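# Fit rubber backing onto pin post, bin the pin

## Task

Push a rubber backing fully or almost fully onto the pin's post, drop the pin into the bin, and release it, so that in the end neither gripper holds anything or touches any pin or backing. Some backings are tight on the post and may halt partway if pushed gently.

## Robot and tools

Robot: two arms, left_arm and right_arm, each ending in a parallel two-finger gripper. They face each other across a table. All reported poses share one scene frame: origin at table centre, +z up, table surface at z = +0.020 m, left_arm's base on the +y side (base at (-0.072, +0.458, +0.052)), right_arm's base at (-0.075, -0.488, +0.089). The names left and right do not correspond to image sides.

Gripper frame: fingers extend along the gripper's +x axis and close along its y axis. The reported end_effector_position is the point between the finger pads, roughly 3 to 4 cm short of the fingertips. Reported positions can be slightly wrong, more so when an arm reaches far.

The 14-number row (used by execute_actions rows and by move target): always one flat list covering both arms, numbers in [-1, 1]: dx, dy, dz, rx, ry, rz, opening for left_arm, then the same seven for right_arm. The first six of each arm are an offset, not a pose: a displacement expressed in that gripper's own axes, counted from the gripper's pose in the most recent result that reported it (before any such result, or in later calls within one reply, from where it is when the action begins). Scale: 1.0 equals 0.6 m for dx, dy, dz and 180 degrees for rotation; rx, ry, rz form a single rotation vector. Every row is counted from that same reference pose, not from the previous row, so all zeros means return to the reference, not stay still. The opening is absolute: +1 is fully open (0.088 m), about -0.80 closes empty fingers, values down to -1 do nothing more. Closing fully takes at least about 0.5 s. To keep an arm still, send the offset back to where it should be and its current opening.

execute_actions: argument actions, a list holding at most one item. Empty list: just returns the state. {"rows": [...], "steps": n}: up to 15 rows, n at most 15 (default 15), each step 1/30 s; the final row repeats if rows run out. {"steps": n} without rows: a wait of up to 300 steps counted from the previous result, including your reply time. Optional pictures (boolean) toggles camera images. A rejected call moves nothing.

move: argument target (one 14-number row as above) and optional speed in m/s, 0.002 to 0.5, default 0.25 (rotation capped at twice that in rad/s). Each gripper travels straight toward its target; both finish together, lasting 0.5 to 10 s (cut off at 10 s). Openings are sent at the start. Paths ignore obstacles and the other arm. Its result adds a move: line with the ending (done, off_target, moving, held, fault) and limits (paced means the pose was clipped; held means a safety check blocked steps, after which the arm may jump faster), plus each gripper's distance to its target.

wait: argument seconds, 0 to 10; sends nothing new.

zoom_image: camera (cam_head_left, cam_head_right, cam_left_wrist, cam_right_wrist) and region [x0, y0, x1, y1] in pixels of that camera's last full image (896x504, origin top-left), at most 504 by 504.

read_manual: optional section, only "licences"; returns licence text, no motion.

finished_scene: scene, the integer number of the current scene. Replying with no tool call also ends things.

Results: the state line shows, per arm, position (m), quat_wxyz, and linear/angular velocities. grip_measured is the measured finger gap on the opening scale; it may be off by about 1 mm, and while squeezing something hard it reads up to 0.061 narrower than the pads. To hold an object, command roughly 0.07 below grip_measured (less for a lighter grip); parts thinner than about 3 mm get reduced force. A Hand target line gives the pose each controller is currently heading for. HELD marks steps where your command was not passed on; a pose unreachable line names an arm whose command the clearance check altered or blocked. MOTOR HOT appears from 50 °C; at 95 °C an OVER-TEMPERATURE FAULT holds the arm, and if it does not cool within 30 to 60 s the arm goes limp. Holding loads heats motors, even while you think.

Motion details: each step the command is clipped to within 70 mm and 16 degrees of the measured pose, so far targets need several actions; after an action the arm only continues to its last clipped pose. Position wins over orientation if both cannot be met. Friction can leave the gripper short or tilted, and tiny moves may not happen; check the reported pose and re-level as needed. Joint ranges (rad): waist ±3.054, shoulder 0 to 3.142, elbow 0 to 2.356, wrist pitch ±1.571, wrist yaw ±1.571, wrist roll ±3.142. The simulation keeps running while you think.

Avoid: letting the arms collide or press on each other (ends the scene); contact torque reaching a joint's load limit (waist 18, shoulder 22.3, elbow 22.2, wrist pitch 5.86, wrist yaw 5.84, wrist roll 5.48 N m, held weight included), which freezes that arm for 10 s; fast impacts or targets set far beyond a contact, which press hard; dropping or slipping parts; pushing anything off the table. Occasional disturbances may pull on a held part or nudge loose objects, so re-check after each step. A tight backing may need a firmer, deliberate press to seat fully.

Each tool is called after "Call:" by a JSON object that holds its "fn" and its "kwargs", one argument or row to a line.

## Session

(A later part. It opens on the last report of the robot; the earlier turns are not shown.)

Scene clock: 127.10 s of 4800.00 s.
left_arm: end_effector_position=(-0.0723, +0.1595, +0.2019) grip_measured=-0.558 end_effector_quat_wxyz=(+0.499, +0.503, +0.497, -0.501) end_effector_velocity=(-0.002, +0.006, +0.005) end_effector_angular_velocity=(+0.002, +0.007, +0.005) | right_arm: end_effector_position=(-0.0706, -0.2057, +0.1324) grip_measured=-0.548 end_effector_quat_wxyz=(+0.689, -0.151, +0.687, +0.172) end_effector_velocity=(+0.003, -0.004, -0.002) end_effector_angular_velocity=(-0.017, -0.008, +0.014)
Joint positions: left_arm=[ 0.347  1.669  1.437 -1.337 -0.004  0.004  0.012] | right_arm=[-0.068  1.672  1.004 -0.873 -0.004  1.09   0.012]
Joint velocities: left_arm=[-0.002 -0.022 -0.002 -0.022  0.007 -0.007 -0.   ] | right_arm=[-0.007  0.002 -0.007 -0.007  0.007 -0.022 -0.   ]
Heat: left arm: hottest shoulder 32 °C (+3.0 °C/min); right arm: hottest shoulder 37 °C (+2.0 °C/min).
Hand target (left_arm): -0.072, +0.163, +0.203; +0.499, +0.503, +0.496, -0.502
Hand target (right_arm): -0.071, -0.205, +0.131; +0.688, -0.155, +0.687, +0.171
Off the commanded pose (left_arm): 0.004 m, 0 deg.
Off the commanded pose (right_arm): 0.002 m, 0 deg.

Call:
{"fn": "move", "kwargs": {
  "target": [0,0,-0.15,0,0,0,-0.56,0.045,0.315,0.167,0,0.004,-0.009,-0.55],
  "speed": 0.25
}}

Scene clock: 133.93 s of 4800.00 s.
left_arm: end_effector_position=(-0.0716, +0.2461, +0.2018) grip_measured=-0.558 end_effector_quat_wxyz=(+0.501, +0.501, +0.496, -0.502) end_effector_velocity=(+0.001, -0.001, +0.001) end_effector_angular_velocity=(-0.012, -0.007, +0.005) | right_arm: end_effector_position=(-0.0652, +0.0092, +0.1205) grip_measured=-0.548 end_effector_quat_wxyz=(+0.688, -0.156, +0.688, +0.168) end_effector_velocity=(+0.000, -0.000, +0.002) end_effector_angular_velocity=(-0.031, +0.008, +0.020)
Joint positions: left_arm=[ 0.349  1.335  1.126 -1.356 -0.004  0.004  0.012] | right_arm=[-0.071  2.567  2.337 -1.324 -0.004  1.087  0.012]
Joint velocities: left_arm=[-0.002 -0.007 -0.002  0.007 -0.007 -0.007 -0.   ] | right_arm=[-0.002  0.046  0.095 -0.081 -0.007 -0.022 -0.   ]
Heat: left arm: hottest shoulder 32 °C (+3.0 °C/min); right arm: hottest shoulder 37 °C (+2.0 °C/min).
Hand target (left_arm): -0.071, +0.249, +0.201; +0.499, +0.503, +0.497, -0.501
Hand target (right_arm): -0.064, +0.009, +0.113; +0.687, -0.162, +0.689, +0.162
Off the commanded pose (left_arm): 0.003 m, 0 deg.
Off the commanded pose (right_arm): 0.009 m, 1 deg.
joint sent to its limit (right arm) — the command would take joint 3 (elbow) past its upper limit, so that joint was sent only as far as its limit.
After step 90, 2.30 s passed at rest.
move: off_target (right_arm)
camera_calibration (this result's frames):
cam_left_wrist: T_world_to_cam=[[-0.997421, -0.0111127, -0.0709066, -0.0448664], [-0.0372461, 0.92464, 0.379016, -0.278545], [0.0613512, 0.38068, -0.922669, 0.170982], [0, 0, 0, 1]] pos_world=[-0.0656153, 0.191966, 0.260152]
cam_right_wrist: T_world_to_cam=[[0.431683, -0.900478, 0.0528101, 0.0318282], [-0.869165, -0.399585, 0.291348, -0.0531092], [-0.24125, -0.171671, -0.955158, 0.178265], [0, 0, 0, 1]] pos_world=[-0.0168938, 0.0380418, 0.184064]

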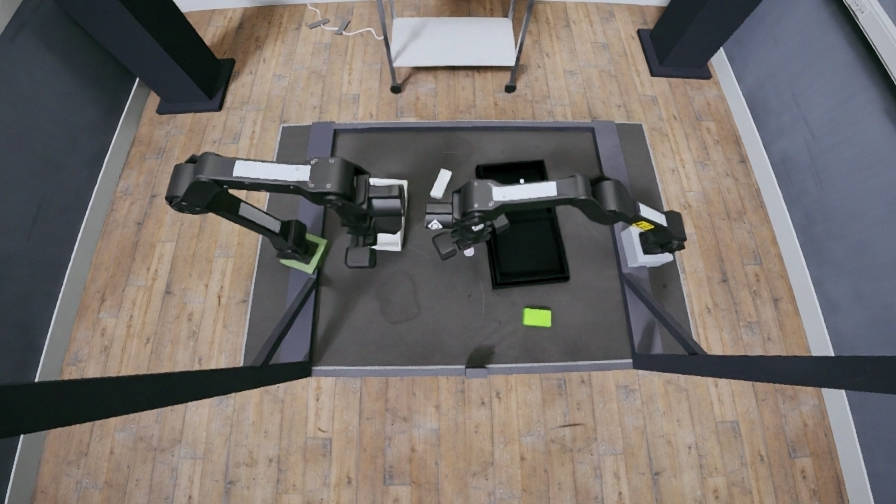

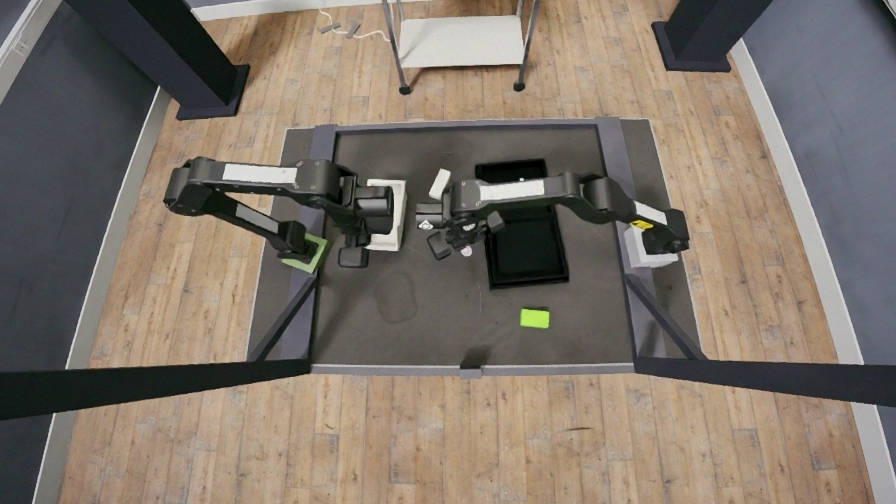

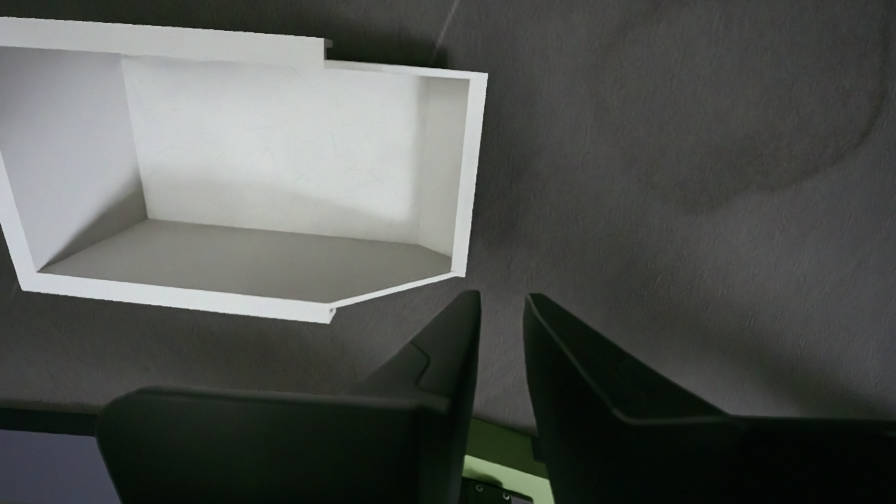

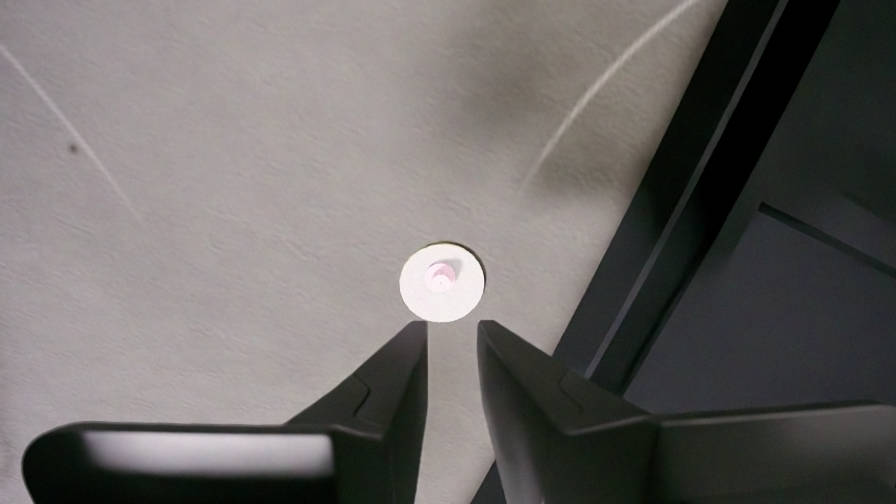

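Call:
{"fn": "move", "kwargs": {
  "target": [0,0,0,0,0,0,-0.56,0.06,-0.003,-0.003,0,0.004,-0.009,-0.55],
  "speed": 0.1
}}

Call:
{"fn": "zoom_image", "kwargs": {
  "camera": "cam_right_wrist",
  "region": [390,260,520,380]
}}

Scene clock: 147.83 s of 4800.00 s.
left_arm: end_effector_position=(-0.0716, +0.2461, +0.2018) grip_measured=-0.558 end_effector_quat_wxyz=(+0.501, +0.501, +0.496, -0.502) end_effector_velocity=(+0.001, -0.001, -0.000) end_effector_angular_velocity=(-0.007, -0.007, +0.005) | right_arm: end_effector_position=(-0.0651, +0.0109, +0.0961) grip_measured=-0.548 end_effector_quat_wxyz=(+0.688, -0.158, +0.689, +0.166) end_effector_velocity=(+0.000, +0.001, +0.001) end_effector_angular_velocity=(+0.007, +0.007, -0.010)
Joint positions: left_arm=[ 0.349  1.335  1.126 -1.356 -0.004  0.004  0.012] | right_arm=[-0.071  2.591  2.286 -1.254 -0.004  1.087  0.012]
Joint velocities: left_arm=[-0.002 -0.002 -0.002  0.007 -0.007 -0.007  0.   ] | right_arm=[-0.002 -0.002 -0.002  0.007 -0.007  0.007 -0.   ]
Heat: left arm: hottest shoulder 31 °C (+2.0 °C/min); right arm: hottest shoulder 41 °C (+5.1 °C/min).
Hand target (left_arm): -0.072, +0.246, +0.202; +0.501, +0.501, +0.496, -0.502
Hand target (right_arm): -0.066, +0.007, +0.085; +0.686, -0.167, +0.690, +0.157
Off the commanded pose (left_arm): 0.000 m, 0 deg.
Off the commanded pose (right_arm): 0.012 m, 1 deg.
After step 90, 10.03 s passed at rest.
move: off_target (right_arm)
camera_calibration (this result's frames):
cam_left_wrist: T_world_to_cam=[[-0.997421, -0.0111127, -0.0709066, -0.0448664], [-0.0372461, 0.92464, 0.379016, -0.278545], [0.0613512, 0.38068, -0.922669, 0.170982], [0, 0, 0, 1]] pos_world=[-0.0656153, 0.191966, 0.260152]
cam_right_wrist: T_world_to_cam=[[0.43169, -0.900183, 0.0575671, 0.034211], [-0.869131, -0.398024, 0.293578, -0.045496], [-0.241361, -0.176768, -0.9542, 0.155212], [0, 0, 0, 1]] pos_world=[-0.0168485, 0.0401242, 0.15949]

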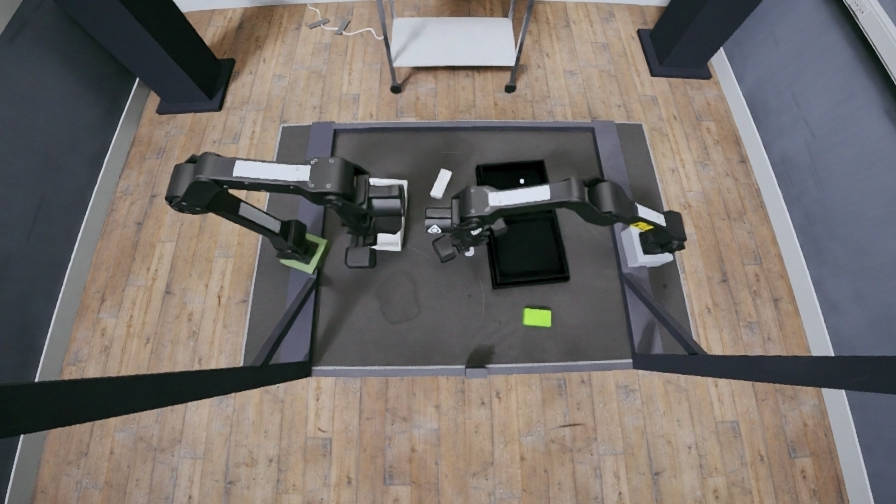

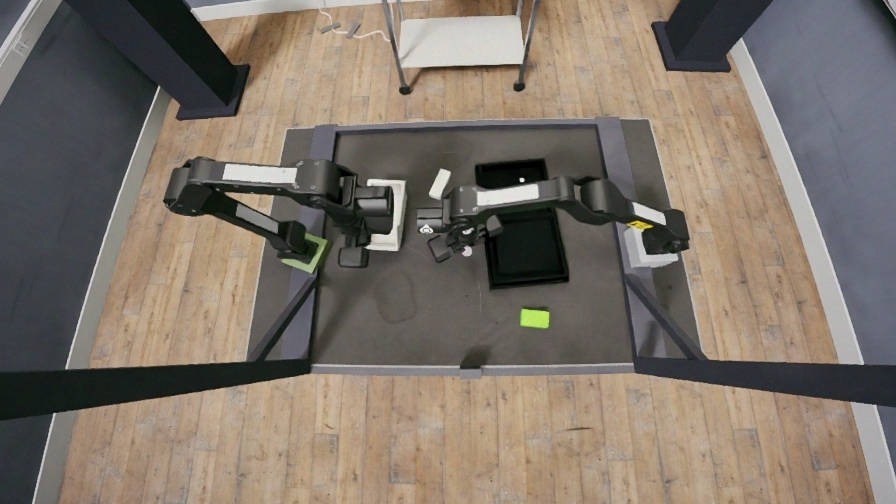

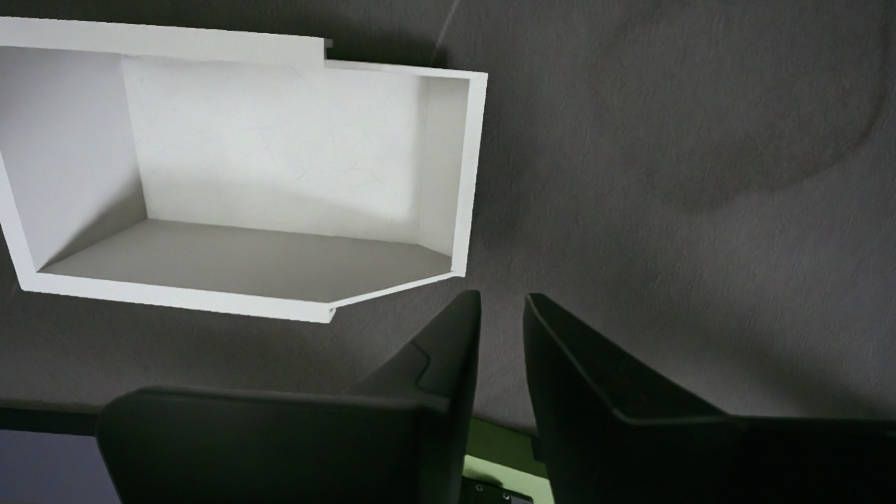

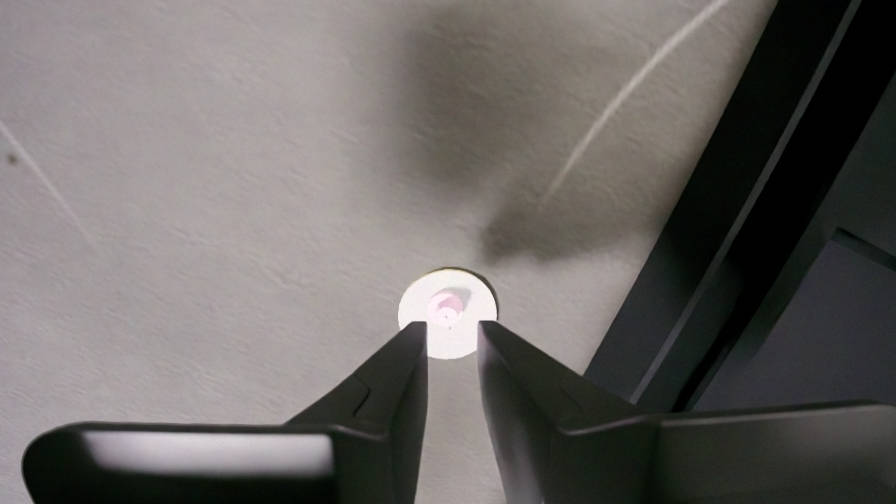

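Region (390, 260, 520, 380) of cam_right_wrist's 896x504 image, scaled by 3.877, with more detail than that image has; it fills the top 465 rows of this view, and the rest is white.

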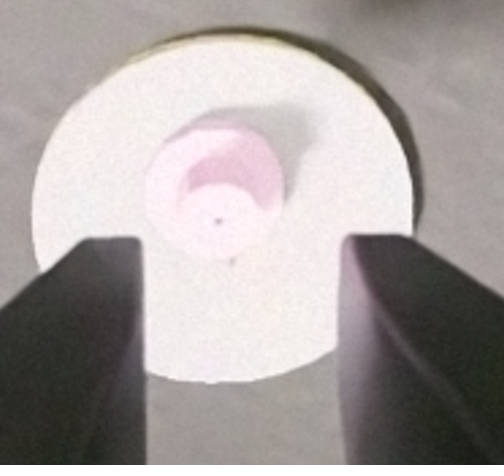

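Call:
{"fn": "move", "kwargs": {
  "target": [0,0,0,0,0,0,-0.56,0.046,-0.005,-0.004,0,0.003,-0.007,-0.55],
  "speed": 0.1
}}

Call:
{"fn": "zoom_image", "kwargs": {
  "camera": "cam_right_wrist",
  "region": [390,280,520,400]
}}

Scene clock: 152.27 s of 4800.00 s.
left_arm: end_effector_position=(-0.0716, +0.2461, +0.2018) grip_measured=-0.558 end_effector_quat_wxyz=(+0.501, +0.501, +0.496, -0.502) end_effector_velocity=(-0.001, +0.005, -0.000) end_effector_angular_velocity=(+0.022, +0.007, +0.024) | right_arm: end_effector_position=(-0.0651, +0.0116, +0.0803) grip_measured=-0.548 end_effector_quat_wxyz=(+0.688, -0.157, +0.688, +0.167) end_effector_velocity=(-0.004, +0.001, +0.001) end_effector_angular_velocity=(+0.008, +0.022, +0.010)
Joint positions: left_arm=[ 0.349  1.335  1.126 -1.356 -0.004  0.004  0.012] | right_arm=[-0.071  2.601  2.242 -1.197 -0.004  1.087  0.012]
Joint velocities: left_arm=[ 0.002 -0.002 -0.002 -0.022  0.007 -0.022 -0.   ] | right_arm=[ 0.002 -0.002 -0.002  0.007 -0.022 -0.007 -0.   ]
Heat: left arm: hottest shoulder 31 °C (+2.0 °C/min); right arm: hottest shoulder 42 °C (+5.0 °C/min).
Hand target (left_arm): -0.072, +0.246, +0.202; +0.501, +0.501, +0.496, -0.502
Hand target (right_arm): -0.066, +0.007, +0.069; +0.686, -0.166, +0.690, +0.158
Off the commanded pose (left_arm): 0.000 m, 0 deg.
Off the commanded pose (right_arm): 0.013 m, 2 deg.
After step 90, 0.57 s passed at rest.
move: off_target (right_arm)
camera_calibration (this result's frames):
cam_left_wrist: T_world_to_cam=[[-0.997421, -0.0111127, -0.0709066, -0.0448664], [-0.0372461, 0.92464, 0.379016, -0.278545], [0.0613512, 0.38068, -0.922669, 0.170982], [0, 0, 0, 1]] pos_world=[-0.0656153, 0.191966, 0.260152]
cam_right_wrist: T_world_to_cam=[[0.431686, -0.900334, 0.0551888, 0.0359242], [-0.869148, -0.398806, 0.292464, -0.0404901], [-0.241306, -0.17422, -0.954683, 0.140331], [0, 0, 0, 1]] pos_world=[-0.0168371, 0.0406446, 0.143831]

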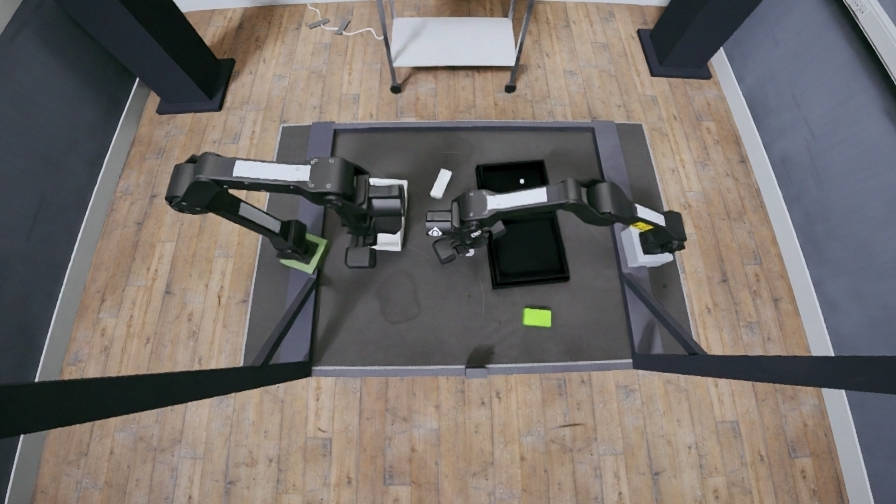

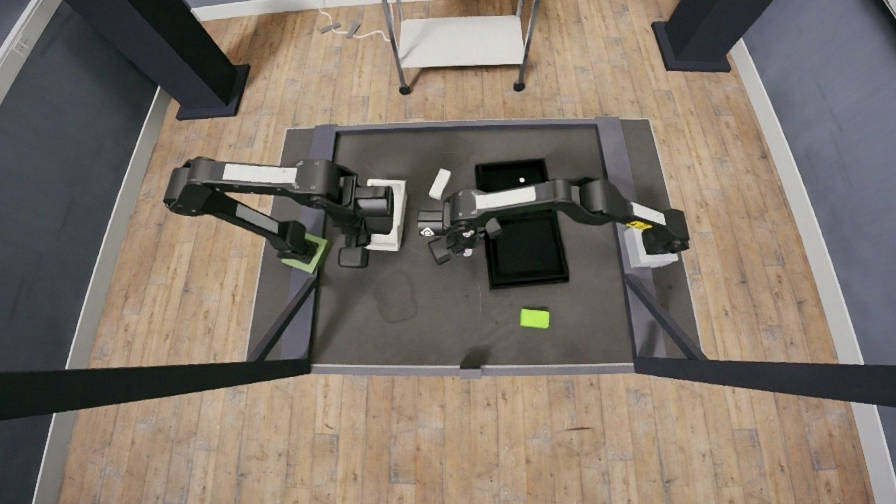

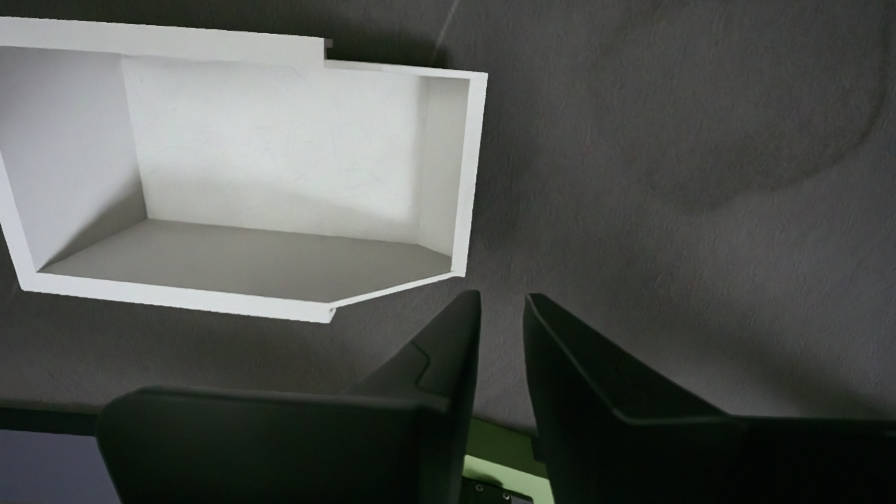

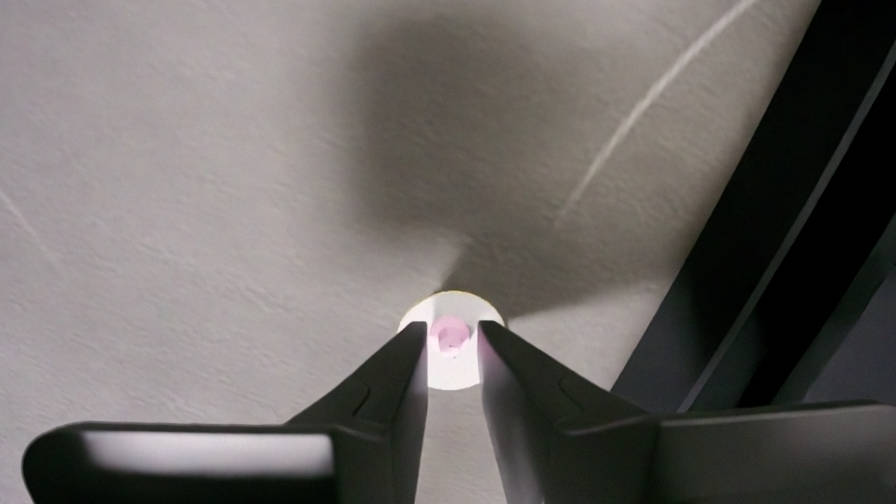

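Region (390, 280, 520, 400) of cam_right_wrist's 896x504 image, scaled by 3.877, with more detail than that image has; it fills the top 465 rows of this view, and the rest is white.

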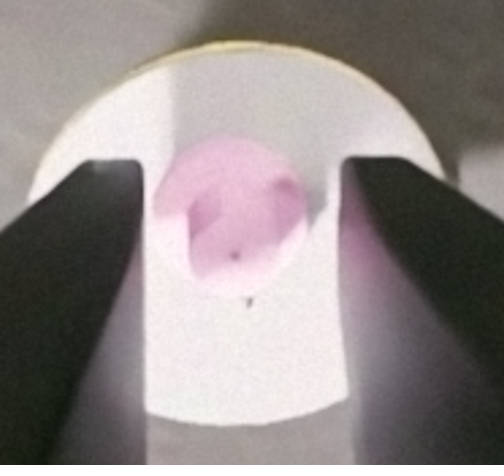

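Call:
{"fn": "execute_actions", "kwargs": {
  "actions": [
    {"rows":[[0,0,0,0,0,0,-0.56,0.017,-0.006,-0.005,0,0.003,-0.008,-0.8]],"steps":15}
  ],
  "pictures": false
}}

Call:
{"fn": "move", "kwargs": {
  "target": [0,0,0,0,0,0,-0.56,-0.03,0,0,0,0,0,-0.8],
  "speed": 0.06
}}

Call:
{"fn": "zoom_image", "kwargs": {
  "camera": "cam_right_wrist",
  "region": [390,260,520,380]
}}

Scene clock: 156.87 s of 4800.00 s.
left_arm: end_effector_position=(-0.0716, +0.2461, +0.2018) grip_measured=-0.558 end_effector_quat_wxyz=(+0.501, +0.501, +0.496, -0.502) end_effector_velocity=(+0.000, +0.002, -0.000) end_effector_angular_velocity=(+0.007, +0.007, +0.029) | right_arm: end_effector_position=(-0.0656, +0.0118, +0.0803) grip_measured=-0.794 end_effector_quat_wxyz=(+0.688, -0.157, +0.688, +0.167) end_effector_velocity=(-0.002, -0.006, +0.002) end_effector_angular_velocity=(-0.022, +0.008, +0.010)
Joint positions: left_arm=[ 0.349  1.335  1.126 -1.356 -0.004  0.004  0.012] | right_arm=[-0.069  2.601  2.242 -1.197 -0.003  1.088  0.   ]
Joint velocities: left_arm=[ 0.007 -0.002 -0.002 -0.007  0.007 -0.022 -0.   ] | right_arm=[ 0.002 -0.007 -0.007 -0.022 -0.007 -0.007 -0.002]
Heat: left arm: hottest shoulder 30 °C (+1.0 °C/min); right arm: hottest shoulder 43 °C (+5.1 °C/min).
Hand target (left_arm): -0.072, +0.246, +0.202; +0.501, +0.501, +0.496, -0.502
Hand target (right_arm): -0.066, +0.007, +0.070; +0.687, -0.166, +0.690, +0.158
Off the commanded pose (left_arm): 0.000 m, 0 deg.
Off the commanded pose (right_arm): 0.011 m, 2 deg.
Steps of this call (steps 1 to 90: nothing new was sent; then 1.10 s passed at rest; steps 91 to 105: all 15 steps of this action). Readings (end_effector_position):
91: left_arm (-0.0716, +0.2461, +0.2018) | right_arm (-0.0651, +0.0117, +0.0803)
92: left_arm (-0.0716, +0.2461, +0.2018) | right_arm (-0.0651, +0.0117, +0.0803)
94: left_arm (-0.0716, +0.2461, +0.2018) | right_arm (-0.0653, +0.0117, +0.0803)
98: left_arm (-0.0716, +0.2461, +0.2018) | right_arm (-0.0654, +0.0118, +0.0803)
105: the state above

Scene clock: 157.87 s of 4800.00 s.
left_arm: end_effector_position=(-0.0716, +0.2461, +0.2018) grip_measured=-0.558 end_effector_quat_wxyz=(+0.501, +0.501, +0.496, -0.502) end_effector_velocity=(+0.002, -0.001, -0.000) end_effector_angular_velocity=(-0.007, -0.022, +0.000) | right_arm: end_effector_position=(-0.0656, +0.0088, +0.0898) grip_measured=-0.798 end_effector_quat_wxyz=(+0.687, -0.163, +0.690, +0.161) end_effector_velocity=(-0.002, -0.003, +0.003) end_effector_angular_velocity=(-0.012, +0.008, +0.010)
Joint positions: left_arm=[ 0.349  1.335  1.126 -1.356 -0.004  0.004  0.012] | right_arm=[-0.069  2.601  2.28  -1.252 -0.003  1.088  0.   ]
Joint velocities: left_arm=[-0.007 -0.002 -0.002  0.007 -0.022 -0.007 -0.   ] | right_arm=[ 0.002 -0.002  0.007 -0.022 -0.007 -0.007  0.   ]
Heat: left arm: hottest shoulder 30 °C (+2.0 °C/min); right arm: hottest shoulder 43 °C (+5.1 °C/min).
Hand target (left_arm): -0.072, +0.246, +0.202; +0.501, +0.501, +0.496, -0.502
Hand target (right_arm): -0.066, +0.011, +0.098; +0.688, -0.157, +0.688, +0.167
Off the commanded pose (left_arm): 0.000 m, 0 deg.
Off the commanded pose (right_arm): 0.009 m, 1 deg.
move: off_target (right_arm)
camera_calibration (this result's frames):
cam_left_wrist: T_world_to_cam=[[-0.997421, -0.0111127, -0.0709066, -0.0448664], [-0.0372461, 0.92464, 0.379016, -0.278545], [0.0613512, 0.38068, -0.922669, 0.170982], [0, 0, 0, 1]] pos_world=[-0.0656153, 0.191966, 0.260152]
cam_right_wrist: T_world_to_cam=[[0.432001, -0.899089, 0.0708179, 0.0317262], [-0.869115, -0.394053, 0.298933, -0.0454334], [-0.240861, -0.190688, -0.951643, 0.148652], [0, 0, 0, 1]] pos_world=[-0.0173881, 0.0389677, 0.152798]

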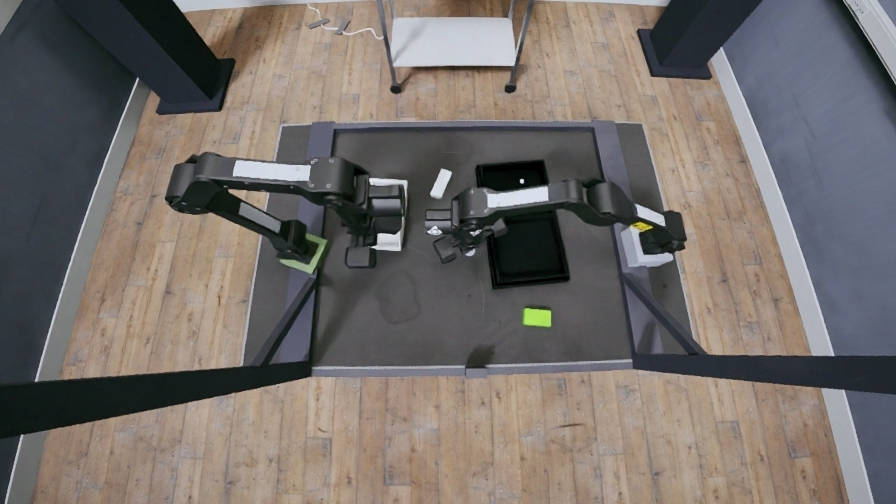

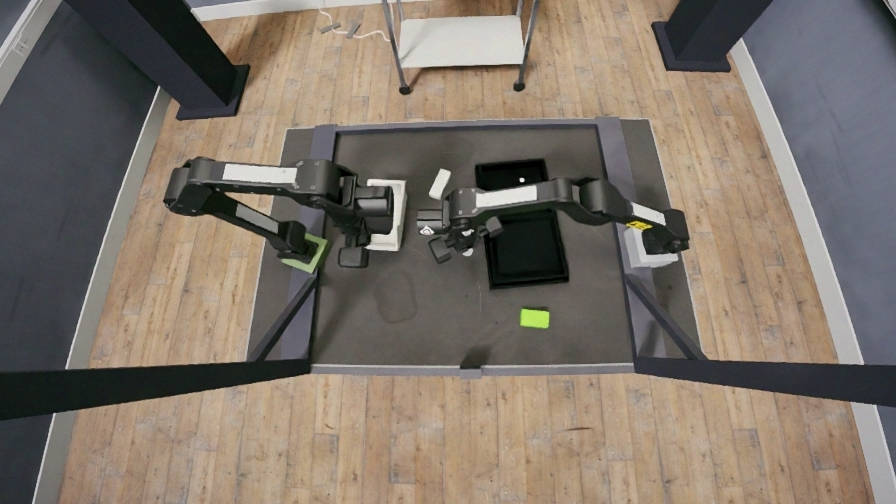

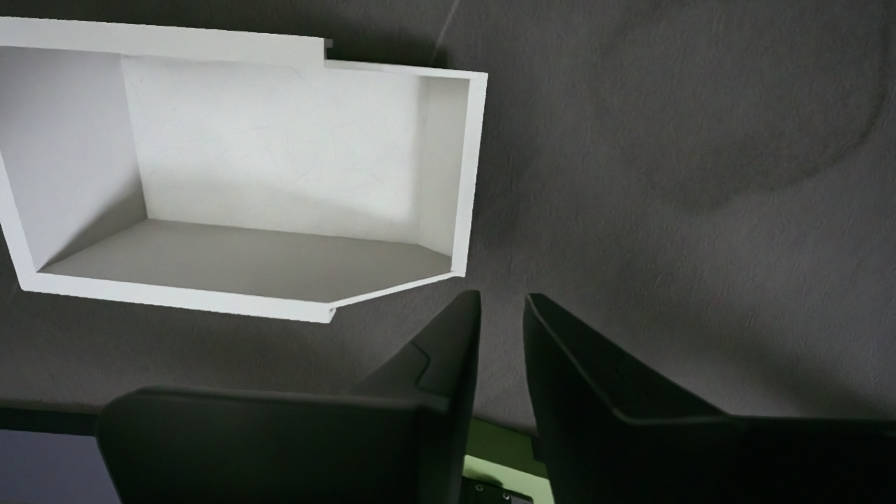

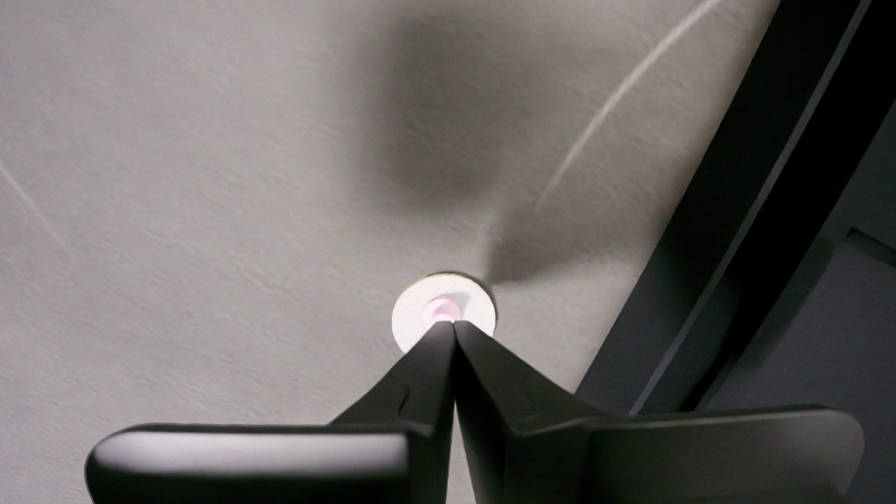

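Region (390, 260, 520, 380) of cam_right_wrist's 896x504 image, scaled by 3.877, with more detail than that image has; it fills the top 465 rows of this view, and the rest is white.

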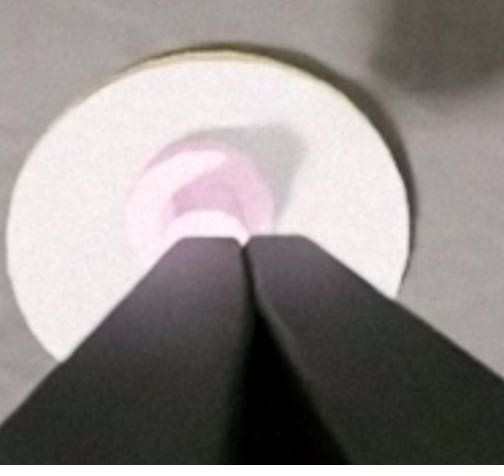

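Call:
{"fn": "execute_actions", "kwargs": {
  "actions": [
    {"rows":[[0,0,0,0,0,0,-0.56,0,0,0,0,0,0,-0.55]],"steps":8}
  ],
  "pictures": false
}}

Call:
{"fn": "move", "kwargs": {
  "target": [0,0,0,0,0,0,-0.56,0.044,-0.002,0.001,0,0.002,-0.003,-0.55],
  "speed": 0.1
}}

Call:
{"fn": "zoom_image", "kwargs": {
  "camera": "cam_right_wrist",
  "region": [390,280,520,400]
}}

Scene clock: 162.03 s of 4800.00 s.
left_arm: end_effector_position=(-0.0716, +0.2461, +0.2018) grip_measured=-0.558 end_effector_quat_wxyz=(+0.501, +0.501, +0.496, -0.502) end_effector_velocity=(+0.003, +0.005, -0.000) end_effector_angular_velocity=(+0.022, -0.022, +0.005) | right_arm: end_effector_position=(-0.0656, +0.0089, +0.0902) grip_measured=-0.581 end_effector_quat_wxyz=(+0.687, -0.163, +0.690, +0.161) end_effector_velocity=(-0.002, +0.002, -0.001) end_effector_angular_velocity=(+0.008, +0.007, +0.010)
Joint positions: left_arm=[ 0.349  1.335  1.126 -1.356 -0.004  0.004  0.012] | right_arm=[-0.069  2.601  2.281 -1.254 -0.003  1.088  0.011]
Joint velocities: left_arm=[-0.002 -0.002 -0.002 -0.022 -0.022 -0.007 -0.   ] | right_arm=[ 0.002  0.002  0.002  0.007 -0.007 -0.007  0.012]
Heat: left arm: hottest shoulder 30 °C (+2.0 °C/min); right arm: hottest shoulder 46 °C (+6.1 °C/min).
Hand target (left_arm): -0.072, +0.246, +0.202; +0.501, +0.501, +0.496, -0.502
Hand target (right_arm): -0.066, +0.009, +0.090; +0.687, -0.163, +0.690, +0.161
Off the commanded pose (left_arm): 0.000 m, 0 deg.
Off the commanded pose (right_arm): 0.000 m, 0 deg.
Steps of this call (steps 1 to 90: nothing new was sent; then 0.90 s passed at rest; steps 91 to 98: all 8 steps of this action). Readings (end_effector_position):
91: left_arm (-0.0716, +0.2461, +0.2018) | right_arm (-0.0656, +0.0089, +0.0902)
92: left_arm (-0.0716, +0.2461, +0.2018) | right_arm (-0.0656, +0.0089, +0.0902)
94: left_arm (-0.0716, +0.2461, +0.2018) | right_arm (-0.0656, +0.0089, +0.0902)
98: the state above

Scene clock: 163.20 s of 4800.00 s.
left_arm: end_effector_position=(-0.0716, +0.2461, +0.2018) grip_measured=-0.558 end_effector_quat_wxyz=(+0.501, +0.501, +0.496, -0.502) end_effector_velocity=(+0.001, -0.002, +0.002) end_effector_angular_velocity=(-0.017, -0.007, +0.034) | right_arm: end_effector_position=(-0.0656, +0.0122, +0.0759) grip_measured=-0.552 end_effector_quat_wxyz=(+0.688, -0.157, +0.688, +0.166) end_effector_velocity=(-0.002, +0.001, +0.001) end_effector_angular_velocity=(+0.008, +0.021, +0.034)
Joint positions: left_arm=[ 0.349  1.335  1.126 -1.356 -0.004  0.004  0.012] | right_arm=[-0.069  2.611  2.242 -1.19  -0.003  1.088  0.012]
Joint velocities: left_arm=[-0.002 -0.007  0.002  0.007 -0.007 -0.037 -0.   ] | right_arm=[-0.002 -0.002 -0.002  0.007 -0.022 -0.037 -0.   ]
Heat: left arm: hottest shoulder 30 °C (+2.0 °C/min); right arm: hottest shoulder 47 °C (+7.1 °C/min).
Hand target (left_arm): -0.072, +0.246, +0.202; +0.501, +0.501, +0.496, -0.502
Hand target (right_arm): -0.065, +0.008, +0.064; +0.685, -0.166, +0.691, +0.157
Off the commanded pose (left_arm): 0.000 m, 0 deg.
Off the commanded pose (right_arm): 0.013 m, 2 deg.
move: off_target (right_arm)
camera_calibration (this result's frames):
cam_left_wrist: T_world_to_cam=[[-0.997421, -0.0111127, -0.0709066, -0.0448664], [-0.0372461, 0.92464, 0.379016, -0.278545], [0.0613512, 0.38068, -0.922669, 0.170982], [0, 0, 0, 1]] pos_world=[-0.0656153, 0.191966, 0.260152]
cam_right_wrist: T_world_to_cam=[[0.431981, -0.900065, 0.0572299, 0.0367571], [-0.869208, -0.398566, 0.292613, -0.0393538], [-0.240561, -0.176148, -0.954517, 0.136126], [0, 0, 0, 1]] pos_world=[-0.0173384, 0.0413771, 0.139347]

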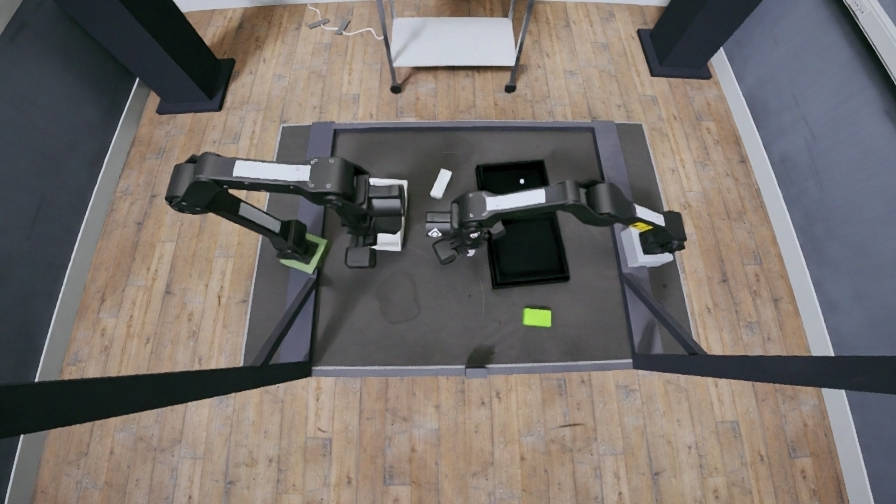

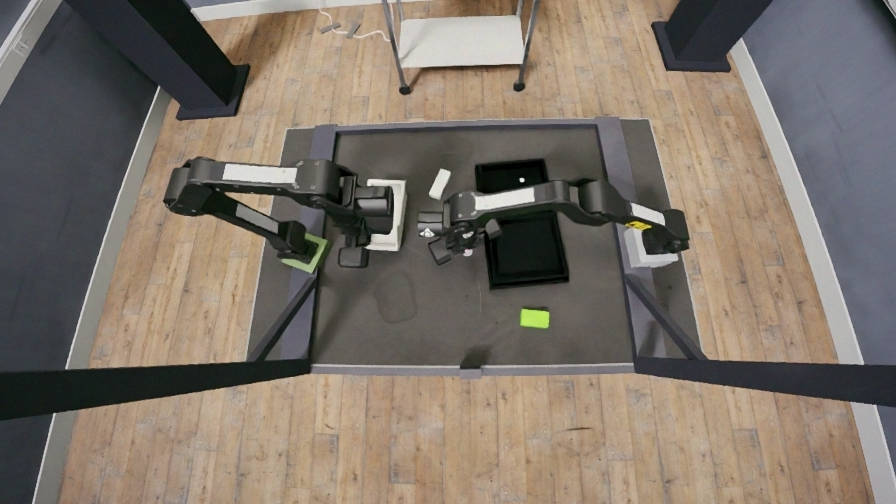

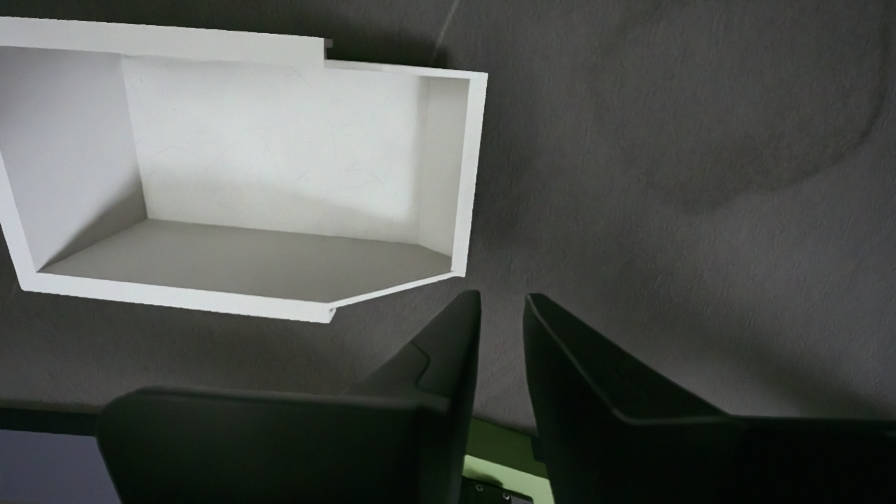

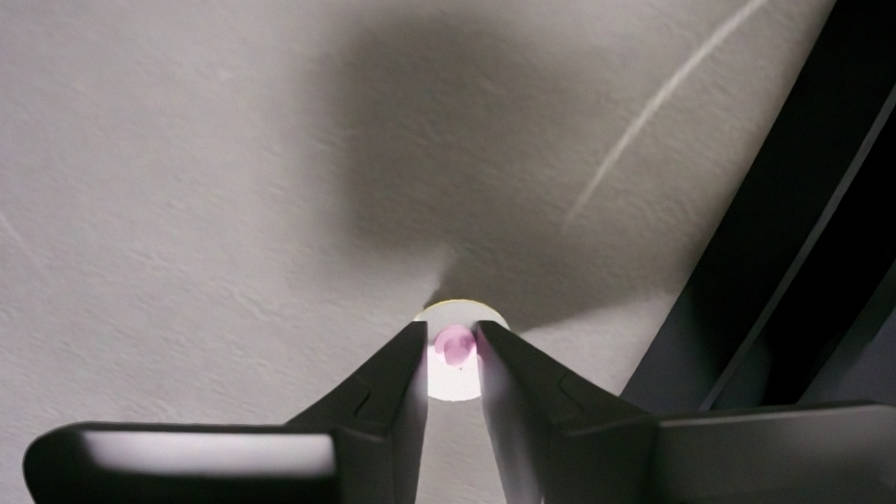

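Region (390, 280, 520, 400) of cam_right_wrist's 896x504 image, scaled by 3.877, with more detail than that image has; it fills the top 465 rows of this view, and the rest is white.

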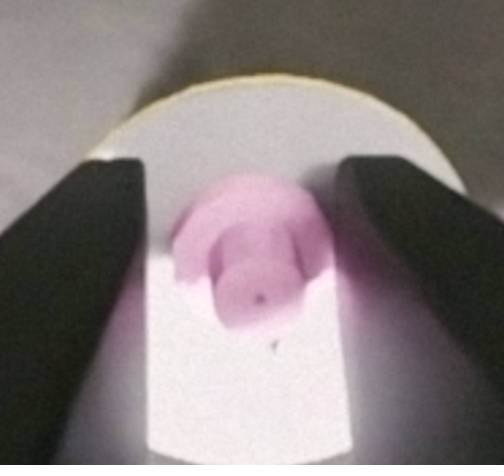

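Call:
{"fn": "execute_actions", "kwargs": {
  "actions": [
    {"rows":[[0,0,0,0,0,0,-0.56,0.02,-0.007,-0.003,0,0.003,-0.008,-0.8]],"steps":15}
  ]
}}

Scene clock: 165.73 s of 4800.00 s.
left_arm: end_effector_position=(-0.0716, +0.2461, +0.2018) grip_measured=-0.558 end_effector_quat_wxyz=(+0.501, +0.501, +0.496, -0.502) end_effector_velocity=(+0.002, +0.005, -0.000) end_effector_angular_velocity=(+0.022, -0.022, +0.000) | right_arm: end_effector_position=(-0.0655, +0.0125, +0.0758) grip_measured=-0.759 end_effector_quat_wxyz=(+0.688, -0.157, +0.688, +0.167) end_effector_velocity=(-0.002, +0.000, -0.001) end_effector_angular_velocity=(+0.003, +0.007, +0.010)
Joint positions: left_arm=[ 0.349  1.335  1.126 -1.356 -0.004  0.004  0.012] | right_arm=[-0.069  2.611  2.242 -1.188 -0.003  1.088  0.002]
Joint velocities: left_arm=[-0.007 -0.002 -0.002 -0.022 -0.022 -0.007  0.   ] | right_arm=[ 0.002 -0.002 -0.007  0.007 -0.007 -0.007 -0.   ]
Heat: left arm: hottest shoulder 29 °C (+1.0 °C/min); right arm: hottest shoulder 47 °C (+6.0 °C/min).
Hand target (left_arm): -0.072, +0.246, +0.202; +0.501, +0.501, +0.496, -0.502
Hand target (right_arm): -0.065, +0.008, +0.064; +0.687, -0.167, +0.690, +0.157
Off the commanded pose (left_arm): 0.000 m, 0 deg.
Off the commanded pose (right_arm): 0.013 m, 2 deg.
Steps of this call (steps 1 to 61: nothing new was sent; steps 62 to 76: all 15 steps of this action). Readings (end_effector_position):
62: left_arm (-0.0716, +0.2461, +0.2018) | right_arm (-0.0656, +0.0123, +0.0758)
63: left_arm (-0.0716, +0.2461, +0.2018) | right_arm (-0.0655, +0.0124, +0.0758)
65: left_arm (-0.0716, +0.2461, +0.2018) | right_arm (-0.0655, +0.0125, +0.0758)
69: left_arm (-0.0716, +0.2461, +0.2018) | right_arm (-0.0655, +0.0125, +0.0758)
76: the state above
camera_calibration (this result's frames):
cam_left_wrist: T_world_to_cam=[[-0.997421, -0.0111127, -0.0709066, -0.0448664], [-0.0372461, 0.92464, 0.379016, -0.278545], [0.0613512, 0.38068, -0.922669, 0.170982], [0, 0, 0, 1]] pos_world=[-0.0656153, 0.191966, 0.260152]
cam_right_wrist: T_world_to_cam=[[0.431953, -0.900153, 0.0560421, 0.0371114], [-0.869331, -0.399005, 0.291649, -0.0390736], [-0.240167, -0.174698, -0.954882, 0.136146], [0, 0, 0, 1]] pos_world=[-0.0173004, 0.0415998, 0.139319]

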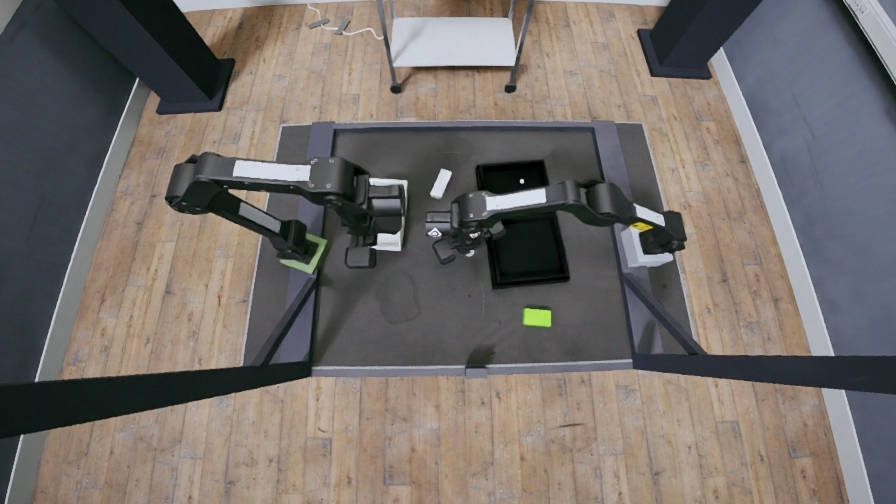

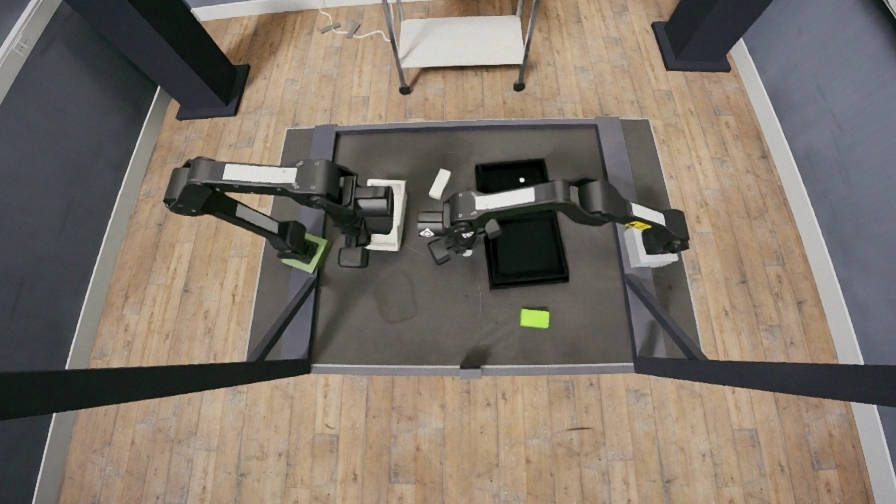

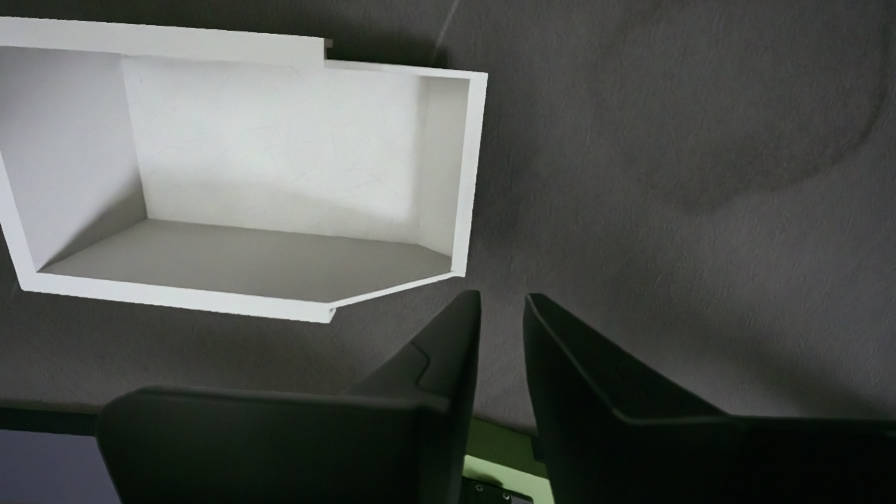

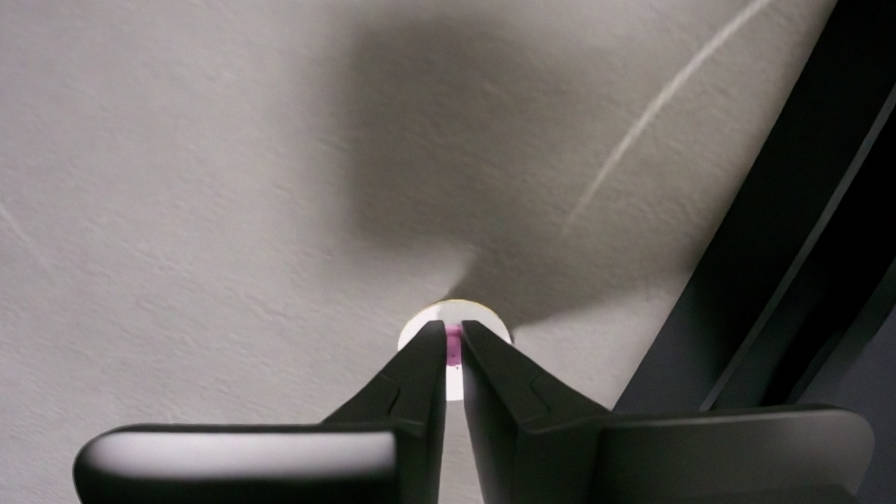

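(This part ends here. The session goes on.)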